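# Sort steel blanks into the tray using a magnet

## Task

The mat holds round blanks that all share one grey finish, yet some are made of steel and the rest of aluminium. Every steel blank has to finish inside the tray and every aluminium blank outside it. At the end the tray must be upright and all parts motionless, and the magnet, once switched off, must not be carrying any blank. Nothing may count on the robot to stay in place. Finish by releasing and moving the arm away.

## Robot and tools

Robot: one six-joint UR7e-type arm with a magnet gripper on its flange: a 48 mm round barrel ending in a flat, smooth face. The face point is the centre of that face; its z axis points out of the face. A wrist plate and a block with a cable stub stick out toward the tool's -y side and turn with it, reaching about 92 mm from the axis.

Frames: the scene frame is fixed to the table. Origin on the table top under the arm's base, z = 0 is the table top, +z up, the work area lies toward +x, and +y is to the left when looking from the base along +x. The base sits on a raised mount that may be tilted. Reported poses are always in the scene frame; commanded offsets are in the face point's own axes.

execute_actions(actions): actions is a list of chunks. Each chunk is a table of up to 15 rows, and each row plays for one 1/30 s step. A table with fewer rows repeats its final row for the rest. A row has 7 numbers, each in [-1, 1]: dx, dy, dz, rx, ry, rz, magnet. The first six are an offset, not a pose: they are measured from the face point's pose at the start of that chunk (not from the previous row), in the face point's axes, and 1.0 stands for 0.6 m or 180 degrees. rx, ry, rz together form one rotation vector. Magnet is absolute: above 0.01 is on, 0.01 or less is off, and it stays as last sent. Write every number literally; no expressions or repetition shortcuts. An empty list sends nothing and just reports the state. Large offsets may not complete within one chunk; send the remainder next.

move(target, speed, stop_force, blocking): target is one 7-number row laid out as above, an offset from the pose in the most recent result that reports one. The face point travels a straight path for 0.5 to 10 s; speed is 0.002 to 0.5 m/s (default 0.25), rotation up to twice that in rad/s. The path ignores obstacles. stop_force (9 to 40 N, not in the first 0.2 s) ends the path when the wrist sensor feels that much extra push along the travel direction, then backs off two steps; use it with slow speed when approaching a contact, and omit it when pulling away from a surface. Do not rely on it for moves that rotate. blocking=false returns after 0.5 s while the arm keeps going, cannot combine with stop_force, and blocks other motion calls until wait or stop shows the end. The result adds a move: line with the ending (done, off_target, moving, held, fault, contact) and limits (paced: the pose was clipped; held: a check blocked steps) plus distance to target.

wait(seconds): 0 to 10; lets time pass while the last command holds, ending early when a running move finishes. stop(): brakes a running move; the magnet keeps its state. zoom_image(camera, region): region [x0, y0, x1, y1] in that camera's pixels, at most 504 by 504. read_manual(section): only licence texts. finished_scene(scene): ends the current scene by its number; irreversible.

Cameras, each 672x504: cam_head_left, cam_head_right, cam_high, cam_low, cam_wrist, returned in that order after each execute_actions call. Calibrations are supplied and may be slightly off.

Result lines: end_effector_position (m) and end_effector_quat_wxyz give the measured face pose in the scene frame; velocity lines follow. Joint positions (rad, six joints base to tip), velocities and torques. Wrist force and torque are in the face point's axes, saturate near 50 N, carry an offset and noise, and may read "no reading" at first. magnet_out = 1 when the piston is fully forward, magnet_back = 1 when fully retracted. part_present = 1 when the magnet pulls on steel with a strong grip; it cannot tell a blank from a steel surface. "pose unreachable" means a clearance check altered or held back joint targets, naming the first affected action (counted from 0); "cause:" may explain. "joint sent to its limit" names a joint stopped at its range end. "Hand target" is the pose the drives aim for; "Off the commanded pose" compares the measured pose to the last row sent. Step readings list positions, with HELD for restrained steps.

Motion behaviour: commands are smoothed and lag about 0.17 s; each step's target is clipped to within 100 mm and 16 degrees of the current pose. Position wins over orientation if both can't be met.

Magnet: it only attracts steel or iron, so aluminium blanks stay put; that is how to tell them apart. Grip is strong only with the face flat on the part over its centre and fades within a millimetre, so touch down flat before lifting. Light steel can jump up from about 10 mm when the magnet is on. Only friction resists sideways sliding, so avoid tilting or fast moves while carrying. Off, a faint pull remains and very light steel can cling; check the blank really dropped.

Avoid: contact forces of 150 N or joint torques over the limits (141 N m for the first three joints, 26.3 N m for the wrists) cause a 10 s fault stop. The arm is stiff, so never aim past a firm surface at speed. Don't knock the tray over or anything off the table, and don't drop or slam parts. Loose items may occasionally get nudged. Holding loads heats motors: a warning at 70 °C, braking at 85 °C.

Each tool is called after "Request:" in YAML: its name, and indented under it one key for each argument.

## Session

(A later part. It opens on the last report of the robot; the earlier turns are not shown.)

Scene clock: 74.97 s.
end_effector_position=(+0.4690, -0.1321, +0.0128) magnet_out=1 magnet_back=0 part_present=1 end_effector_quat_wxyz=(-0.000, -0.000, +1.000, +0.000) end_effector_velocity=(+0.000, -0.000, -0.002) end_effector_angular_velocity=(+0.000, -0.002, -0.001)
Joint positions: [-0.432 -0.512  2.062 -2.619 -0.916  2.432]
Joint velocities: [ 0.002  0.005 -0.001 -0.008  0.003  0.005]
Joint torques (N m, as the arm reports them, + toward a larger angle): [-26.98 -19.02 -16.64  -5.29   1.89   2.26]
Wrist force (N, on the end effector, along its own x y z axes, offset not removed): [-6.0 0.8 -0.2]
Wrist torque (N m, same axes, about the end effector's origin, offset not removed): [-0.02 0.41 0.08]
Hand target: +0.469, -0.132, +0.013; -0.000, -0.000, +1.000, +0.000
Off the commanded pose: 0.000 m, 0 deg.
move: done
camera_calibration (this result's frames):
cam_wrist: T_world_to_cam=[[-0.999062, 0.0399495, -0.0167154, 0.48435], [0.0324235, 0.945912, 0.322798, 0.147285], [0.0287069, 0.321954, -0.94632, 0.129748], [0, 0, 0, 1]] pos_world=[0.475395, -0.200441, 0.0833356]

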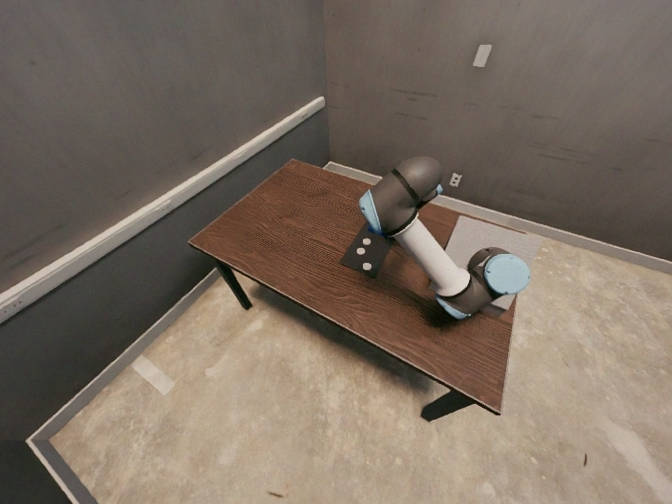

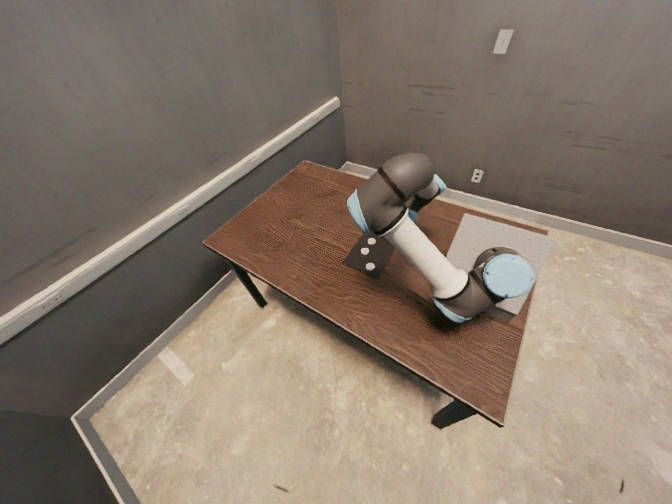

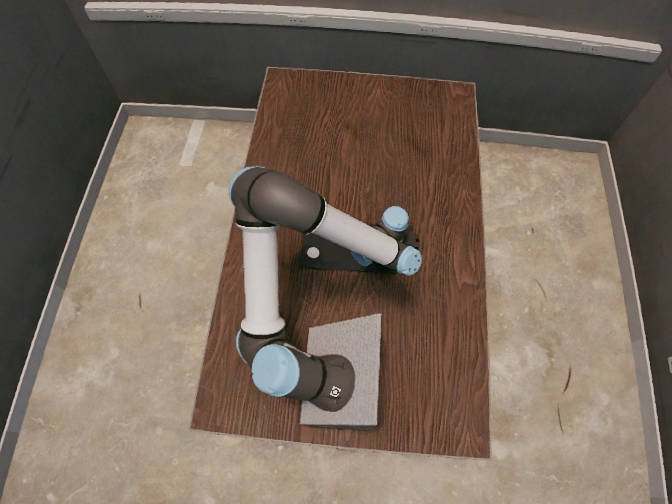

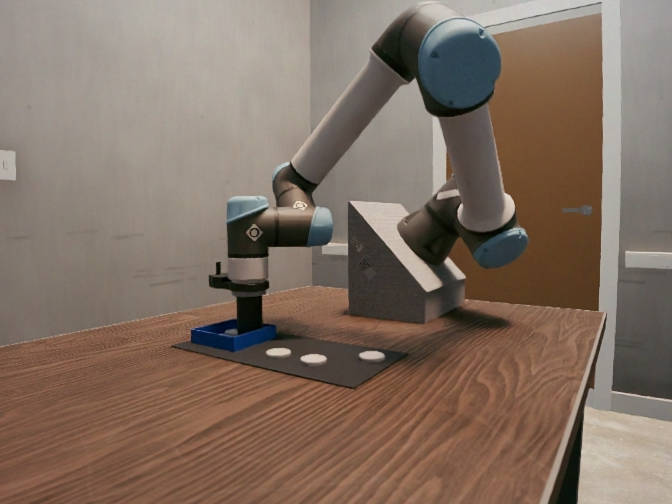

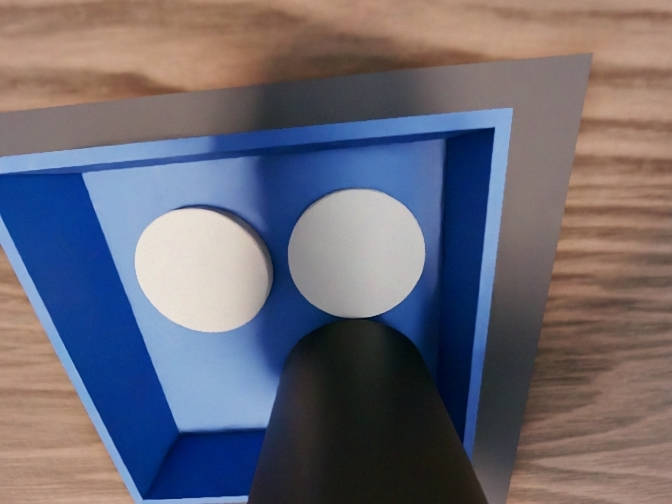

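Request:
move:
  target: [-0.0183,0.0035,-0.0703,0,0,0,0]
  speed: 0.15

Request:
move:
  target: [-0.0553,0.2937,0.0728,0,0,0,0]
  speed: 0.25

Scene clock: 77.40 s.
end_effector_position=(+0.4799, -0.1301, +0.0547) magnet_out=0 magnet_back=1 part_present=0 end_effector_quat_wxyz=(-0.000, -0.000, +1.000, +0.000) end_effector_velocity=(+0.001, -0.000, +0.003) end_effector_angular_velocity=(+0.001, -0.001, -0.000)
Joint positions: [-0.471 -0.594  2.043 -2.494 -0.935  2.391]
Joint velocities: [-0.003 -0.004 -0.002  0.007 -0.    -0.003]
Joint torques (N m, as the arm reports them, + toward a larger angle): [-37.9  -45.33 -21.17   0.32  -1.41  -1.92]
Wrist force (N, on the end effector, along its own x y z axes, offset not removed): [-1.8 -1.4 0.8]
Wrist torque (N m, same axes, about the end effector's origin, offset not removed): [-0.10 0.10 -0.03]
Hand target: +0.480, -0.130, +0.055; -0.000, -0.000, +1.000, +0.000
Off the commanded pose: 0.000 m, 0 deg.
move: done
camera_calibration (this result's frames):
cam_wrist: T_world_to_cam=[[-0.999061, 0.0399439, -0.0167757, 0.495893], [0.0323985, 0.94591, 0.322807, 0.131511], [0.0287625, 0.32196, -0.946316, 0.168416], [0, 0, 0, 1]] pos_world=[0.486323, -0.198429, 0.125241]

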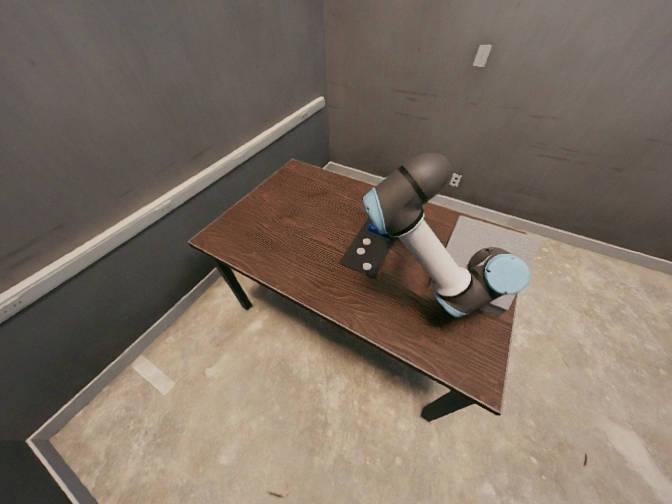

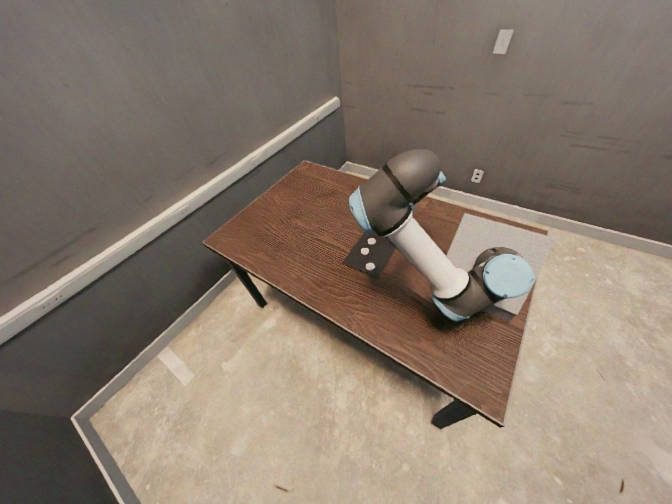

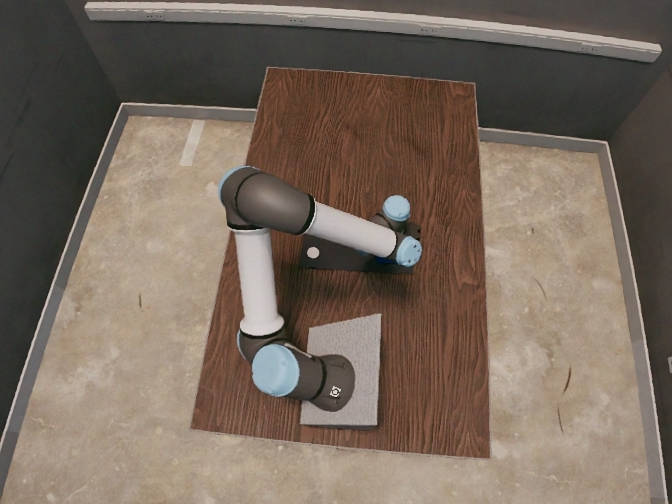

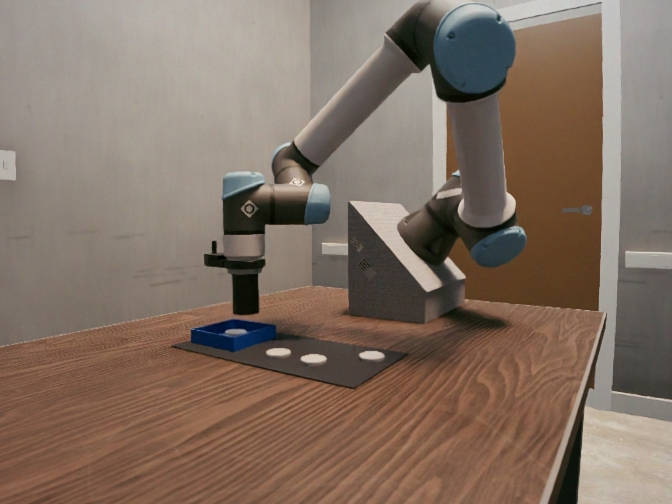

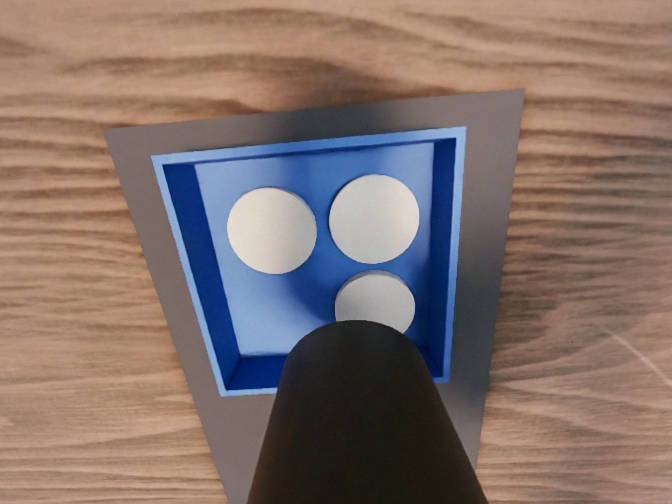

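Scene clock: 78.83 s.
end_effector_position=(+0.5133, +0.0456, +0.0114) magnet_out=0 magnet_back=1 part_present=0 end_effector_quat_wxyz=(-0.000, -0.000, +1.000, +0.000) end_effector_velocity=(+0.002, +0.001, +0.000) end_effector_angular_velocity=(-0.003, -0.003, -0.000)
Joint positions: [-0.155 -0.785  2.097 -2.603 -0.81   2.77 ]
Joint velocities: [ 0.003 -0.002 -0.002 -0.004 -0.001  0.007]
Joint torques (N m, as the arm reports them, + toward a larger angle): [-27.37 -41.05 -16.93  -4.68   1.75   2.21]
Wrist force (N, on the end effector, along its own x y z axes, offset not removed): [0.8 0.4 -3.7]
Wrist torque (N m, same axes, about the end effector's origin, offset not removed): [0.06 -0.07 0.19]
Hand target: +0.513, +0.046, +0.011; -0.000, -0.000, +1.000, +0.000
Off the commanded pose: 0.001 m, 0 deg.
move: done
camera_calibration (this result's frames):
cam_wrist: T_world_to_cam=[[-0.999058, 0.0399414, -0.0169354, 0.521461], [0.0323552, 0.94603, 0.322461, -0.0217805], [0.028901, 0.321609, -0.946431, 0.0698157], [0, 0, 0, 1]] pos_world=[0.519657, -0.0226762, 0.0819303]

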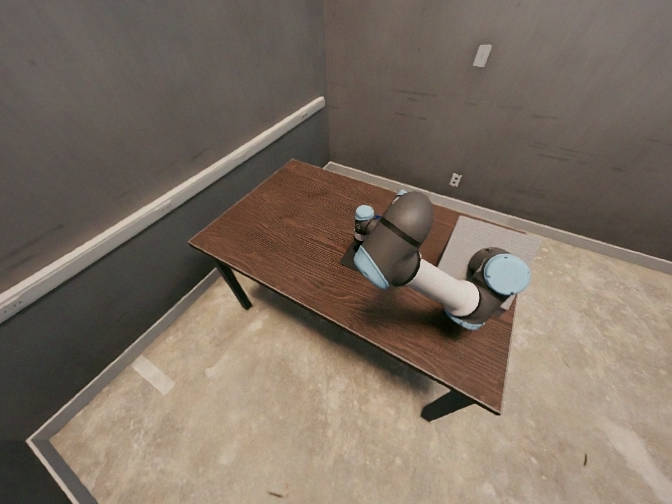

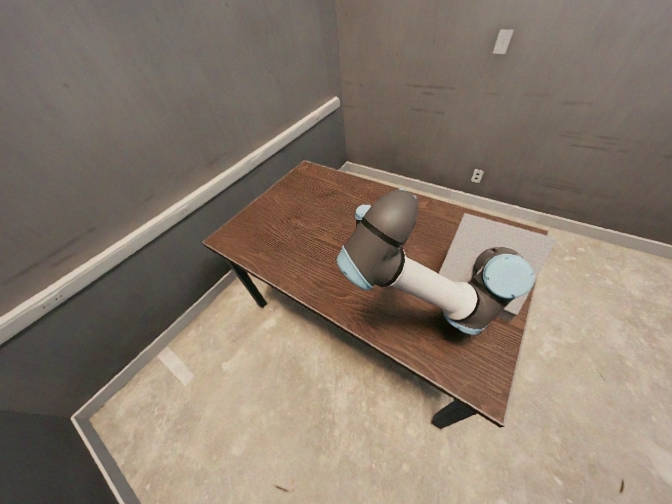

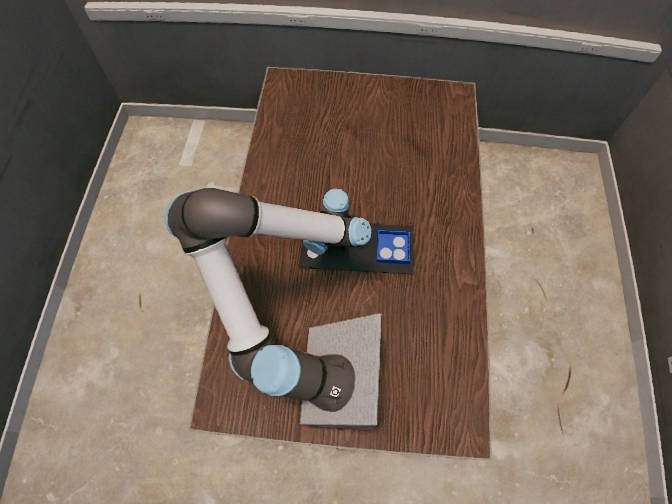

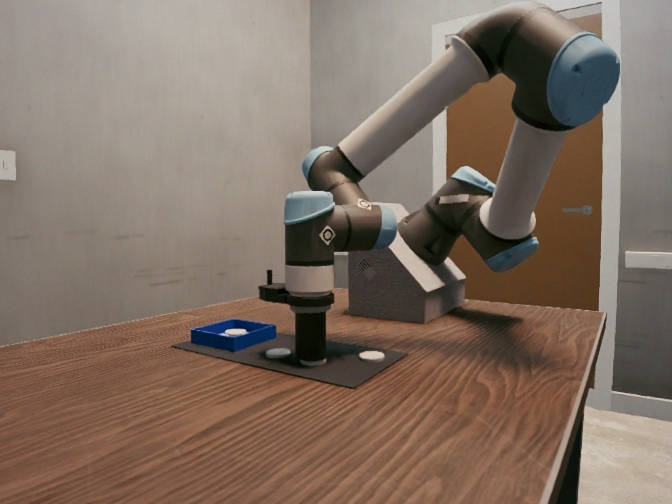

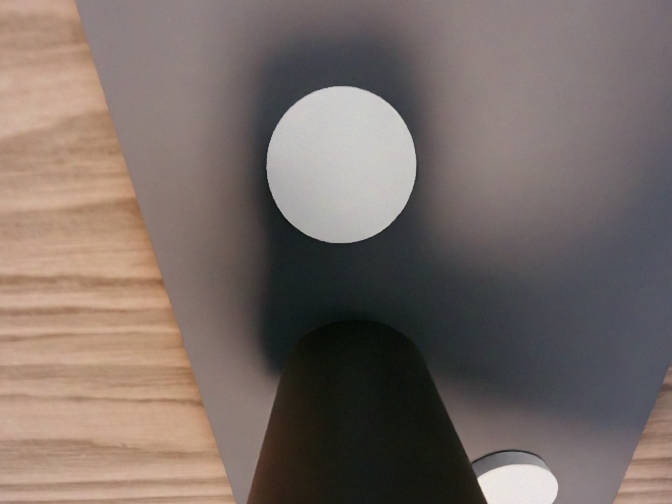

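Request:
execute_actions:
  actions:
    - [[0,0,0.0032,0,0,0,0],[0,0,0.0032,0,0,0,0],[0,0,0.0032,0,0,0,1],[0,0,0.0032,0,0,0,1],[0,0,0.0032,0,0,0,1],[0,0,0.0032,0,0,0,1],[0,0,0.0032,0,0,0,1],[0,0,0.0032,0,0,0,1],[0,0,0.001,0,0,0,1],[0,0,-0.001,0,0,0,1],[0,0,-0.002,0,0,0,1]]

Scene clock: 81.23 s.
end_effector_position=(+0.5133, +0.0457, +0.0116) magnet_out=1 magnet_back=0 part_present=1 end_effector_quat_wxyz=(-0.000, -0.000, +1.000, +0.000) end_effector_velocity=(-0.000, -0.000, +0.008) end_effector_angular_velocity=(-0.002, +0.001, +0.000)
Joint positions: [-0.155 -0.786  2.097 -2.602 -0.81   2.77 ]
Joint velocities: [-0.011 -0.017  0.003  0.023 -0.005 -0.015]
Joint torques (N m, as the arm reports them, + toward a larger angle): [-38.95 -39.36  -4.08   0.67  -1.86  -1.79]
Wrist force (N, on the end effector, along its own x y z axes, offset not removed): [0.2 -0.5 -0.2]
Wrist torque (N m, same axes, about the end effector's origin, offset not removed): [0.11 -0.04 0.23]
Hand target: +0.513, +0.046, +0.013; -0.000, -0.000, +1.000, +0.000
Off the commanded pose: 0.001 m, 0 deg.
Step readings (end_effector_position):
0: (+0.5134, +0.0459, +0.0113)
1: (+0.5134, +0.0459, +0.0113)
2: (+0.5134, +0.0459, +0.0112)
4: (+0.5134, +0.0459, +0.0106)
8: (+0.5133, +0.0457, +0.0098)
15: end_effector_position above
camera_calibration (this result's frames):
cam_wrist: T_world_to_cam=[[-0.99906, 0.0398723, -0.016998, 0.521516], [0.0322651, 0.945982, 0.322609, -0.0218586], [0.028943, 0.321757, -0.94638, 0.070004], [0, 0, 0, 1]] pos_world=[0.519705, -0.0226405, 0.0821669]

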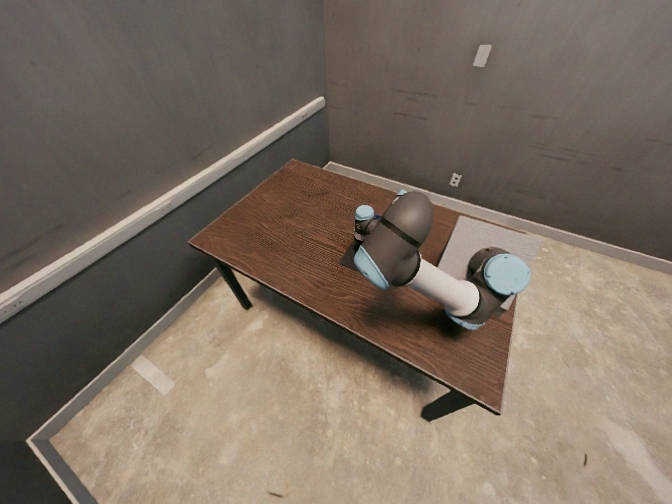

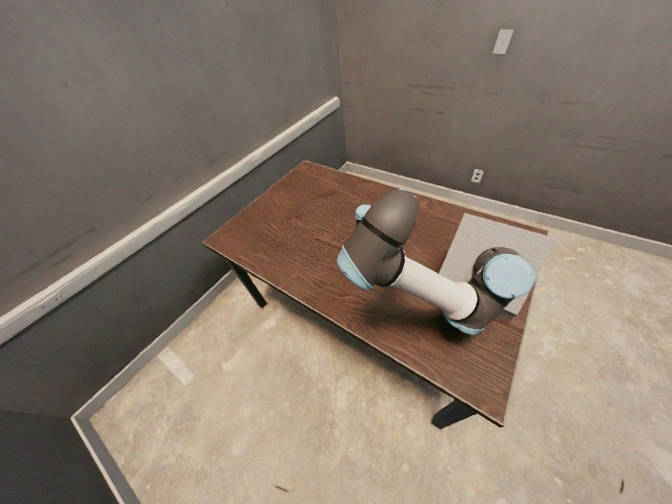

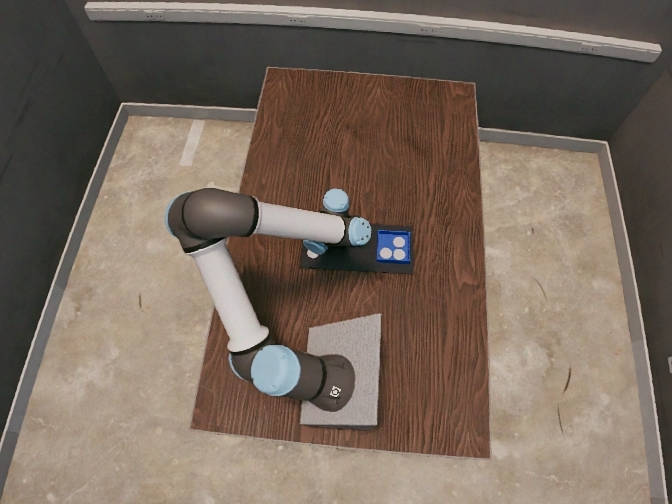

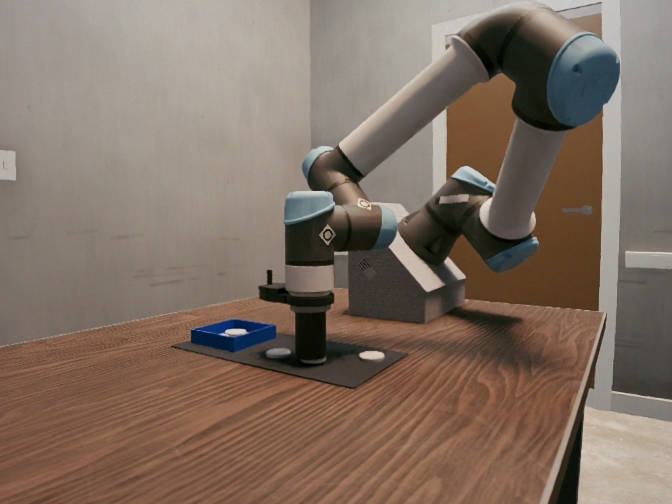

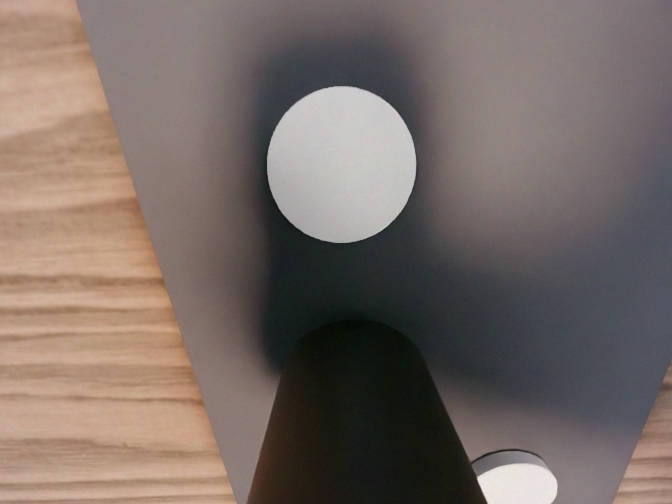

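Request:
move:
  target: [-0.003,-0.2917,-0.0807,0,0,0,1]
  speed: 0.25

Scene clock: 84.17 s.
end_effector_position=(+0.5149, -0.1289, +0.0597) magnet_out=1 magnet_back=0 part_present=1 end_effector_quat_wxyz=(-0.000, -0.000, +1.000, +0.000) end_effector_velocity=(+0.001, -0.002, +0.000) end_effector_angular_velocity=(+0.001, +0.001, +0.002)
Joint positions: [-0.438 -0.584  1.951 -2.432 -0.919  2.426]
Joint velocities: [-0.001  0.003 -0.005  0.005 -0.    -0.004]
Joint torques (N m, as the arm reports them, + toward a larger angle): [-41.18 -18.84 -22.38   0.15  -1.55  -2.17]
Wrist force (N, on the end effector, along its own x y z axes, offset not removed): [3.0 -1.7 2.0]
Wrist torque (N m, same axes, about the end effector's origin, offset not removed): [0.03 -0.36 0.03]
Hand target: +0.515, -0.129, +0.060; -0.000, -0.000, +1.000, +0.000
Off the commanded pose: 0.001 m, 0 deg.
move: done
camera_calibration (this result's frames):
cam_wrist: T_world_to_cam=[[-0.999065, 0.0398248, -0.0168422, 0.530816], [0.0322587, 0.945852, 0.32299, 0.127721], [0.0287933, 0.322145, -0.946252, 0.171713], [0, 0, 0, 1]] pos_world=[0.521256, -0.197262, 0.130171]

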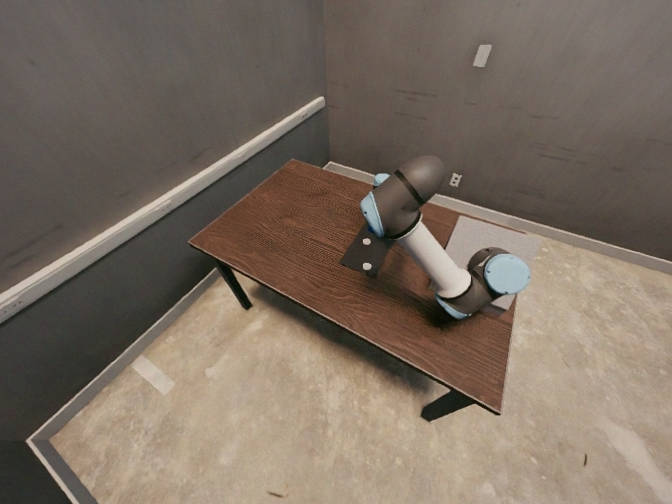

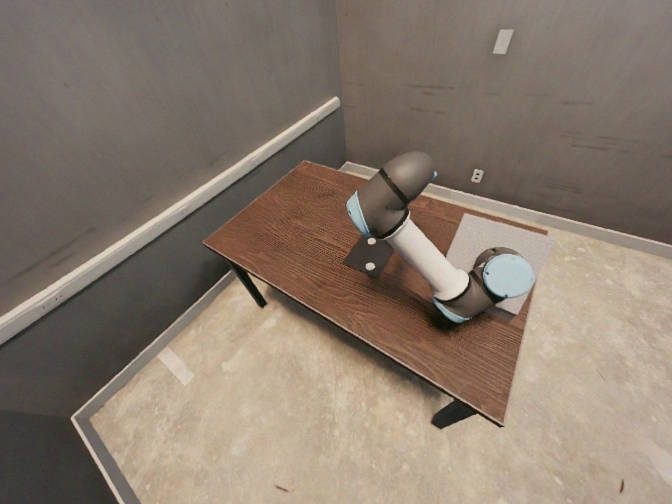

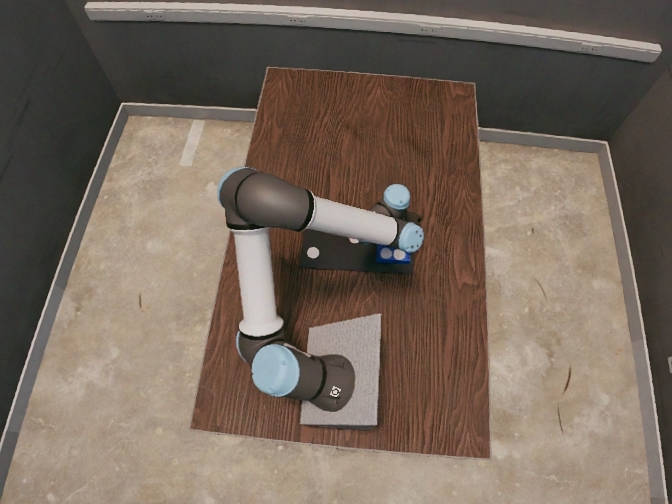

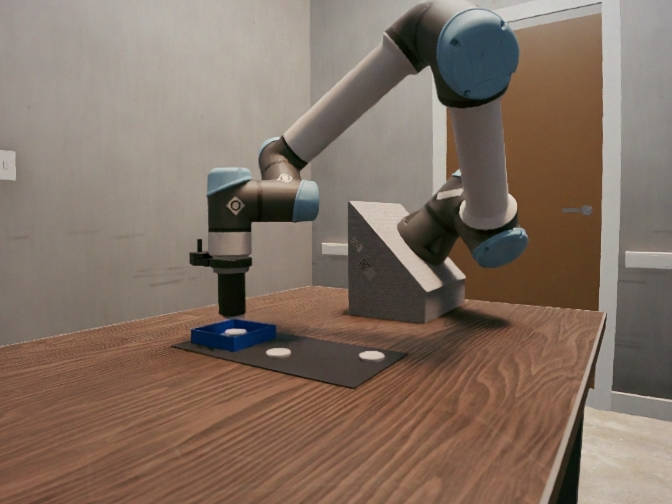

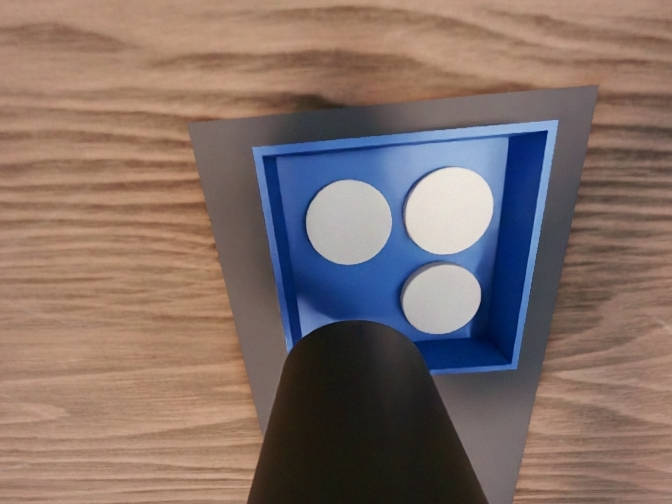

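Request:
move:
  target: [0,-0.0012,0.0787,0,0,0,1]
  speed: 0.1

Scene clock: 86.57 s.
end_effector_position=(+0.5148, -0.1295, +0.0128) magnet_out=1 magnet_back=0 part_present=1 end_effector_quat_wxyz=(-0.000, -0.000, +1.000, +0.000) end_effector_velocity=(+0.000, -0.000, -0.003) end_effector_angular_velocity=(-0.000, +0.000, -0.000)
Joint positions: [-0.383 -0.498  1.943 -2.549 -0.893  2.488]
Joint velocities: [ 0.003  0.005 -0.001 -0.007  0.001  0.004]
Joint torques (N m, as the arm reports them, + toward a larger angle): [-27.15 -20.99 -19.7   -4.85   1.66   2.11]
Wrist force (N, on the end effector, along its own x y z axes, offset not removed): [-1.3 0.9 1.9]
Wrist torque (N m, same axes, about the end effector's origin, offset not removed): [0.21 0.05 0.08]
Hand target: +0.515, -0.130, +0.012; -0.000, -0.000, +1.000, +0.000
Off the commanded pose: 0.000 m, 0 deg.
move: done
camera_calibration (this result's frames):
cam_wrist: T_world_to_cam=[[-0.999065, 0.0398263, -0.016809, 0.530014], [0.0322718, 0.945863, 0.322957, 0.14348], [0.0287612, 0.322112, -0.946264, 0.127549], [0, 0, 0, 1]] pos_world=[0.52122, -0.197906, 0.0832661]

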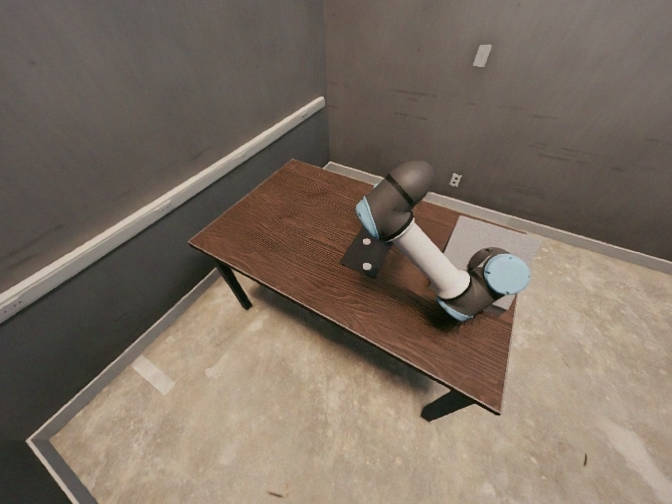

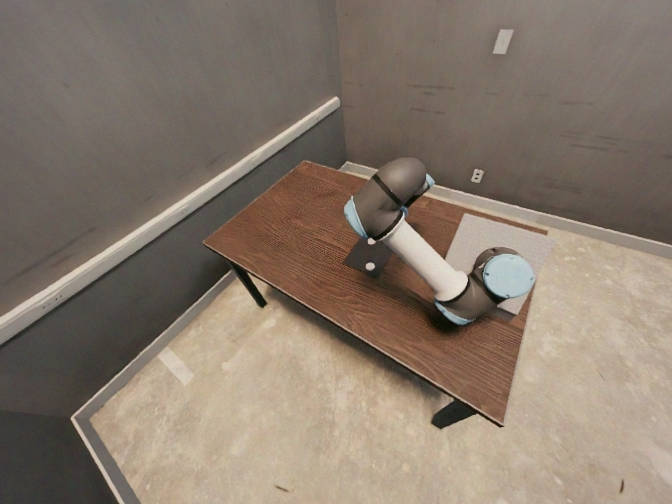

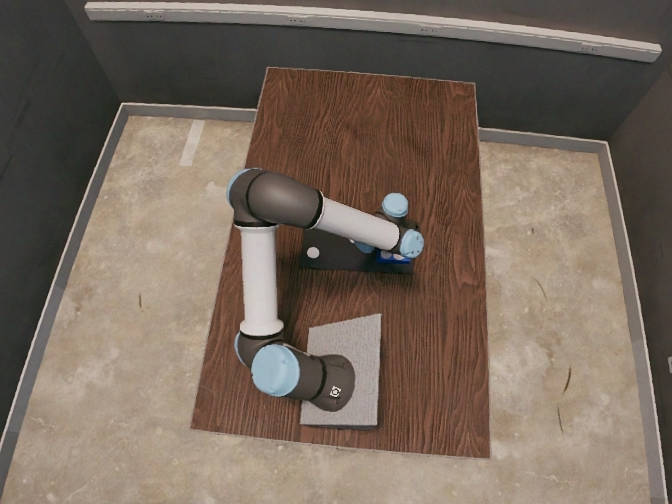

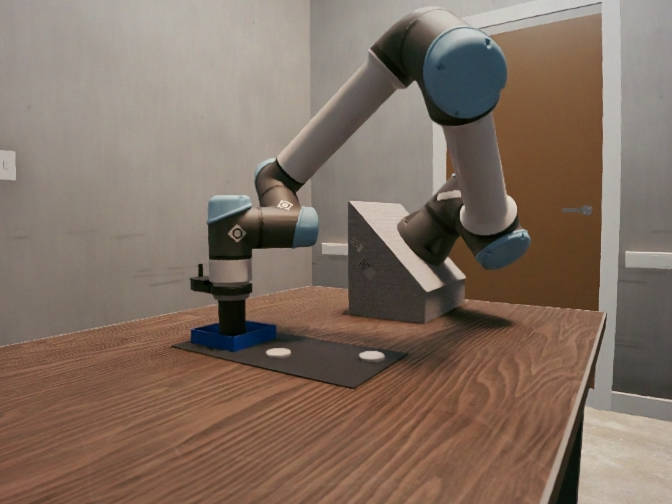

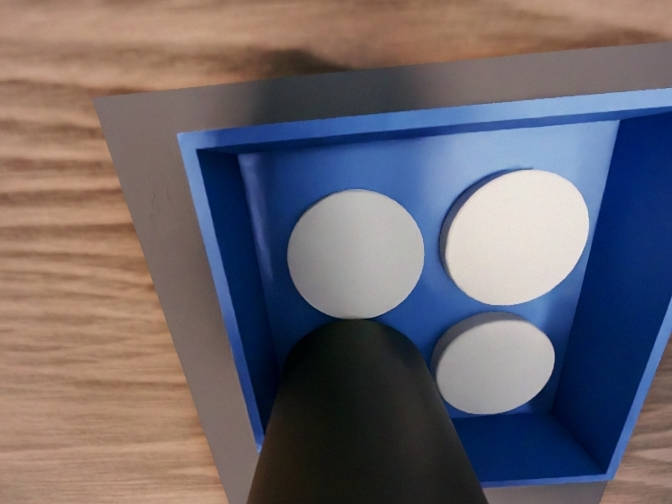

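Request:
move:
  target: [0,0,-0.25,0,0,0,0]
  speed: 0.2

Scene clock: 88.63 s.
end_effector_position=(+0.5149, -0.1298, +0.1624) magnet_out=0 magnet_back=1 part_present=0 end_effector_quat_wxyz=(-0.000, -0.000, +1.000, +0.001) end_effector_velocity=(-0.000, +0.001, +0.002) end_effector_angular_velocity=(+0.002, +0.002, +0.000)
Joint positions: [-0.551 -0.745  1.914 -2.164 -0.977  2.306]
Joint velocities: [-0.002 -0.004 -0.002  0.009 -0.001 -0.004]
Joint torques (N m, as the arm reports them, + toward a larger angle): [-40.51 -39.34 -26.36   0.45  -1.84  -1.88]
Wrist force (N, on the end effector, along its own x y z axes, offset not removed): [-1.1 -0.9 0.7]
Wrist torque (N m, same axes, about the end effector's origin, offset not removed): [-0.12 0.13 0.17]
Hand target: +0.515, -0.130, +0.163; -0.000, -0.000, +1.000, +0.001
Off the commanded pose: 0.000 m, 0 deg.
move: done
camera_calibration (this result's frames):
cam_wrist: T_world_to_cam=[[-0.999066, 0.0397762, -0.0168765, 0.532584], [0.0321977, 0.94581, 0.32312, 0.0953802], [0.0288144, 0.322275, -0.946208, 0.269163], [0, 0, 0, 1]] pos_world=[0.52126, -0.19814, 0.232853]

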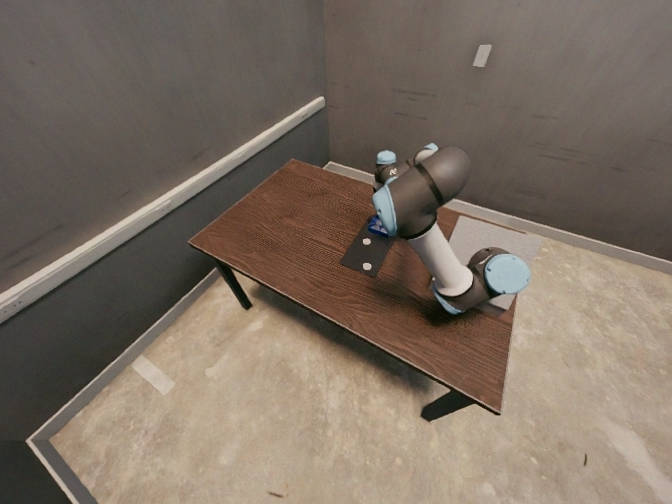

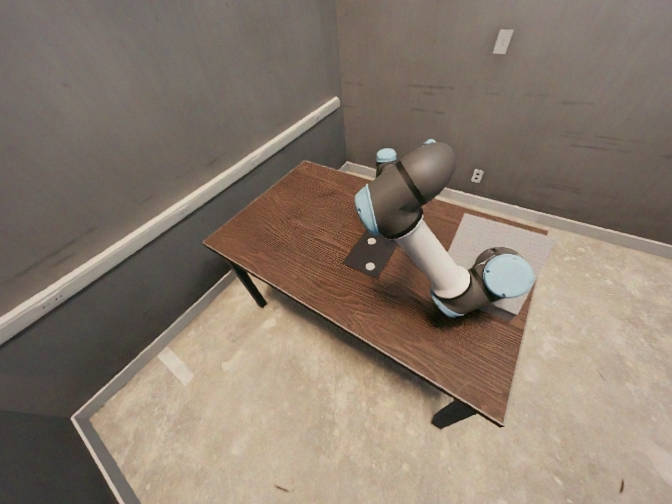

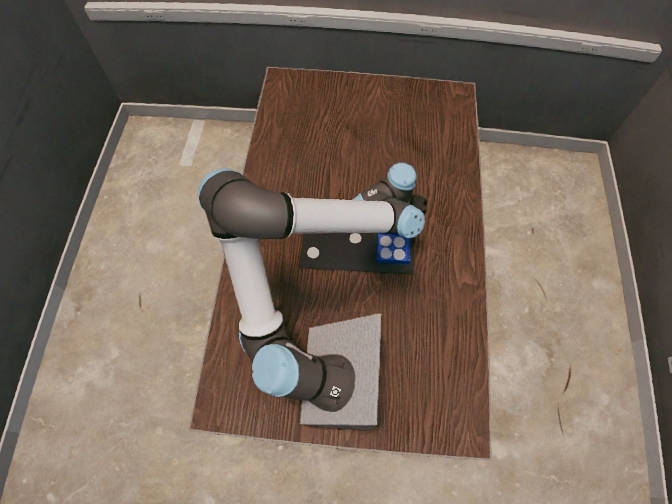

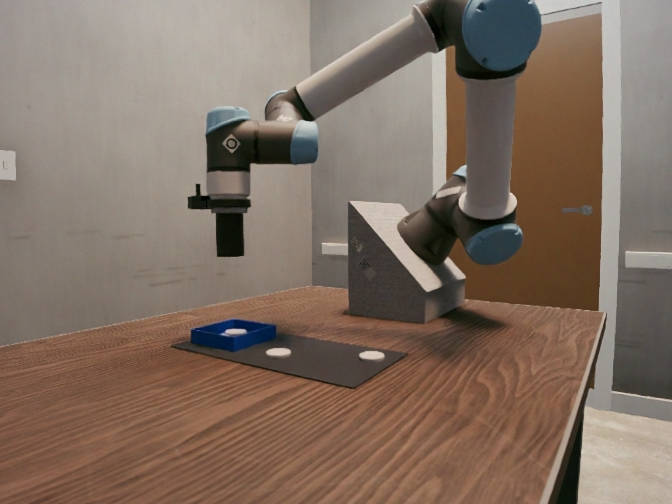

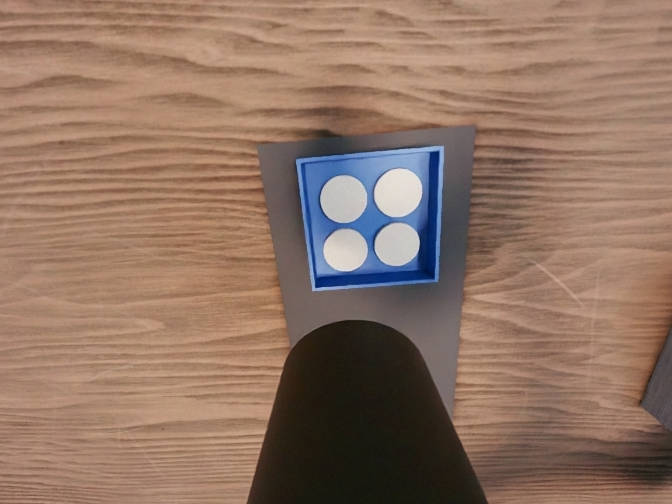

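Request:
finished_scene:
  scene: 2

The scene is finished: the task was done.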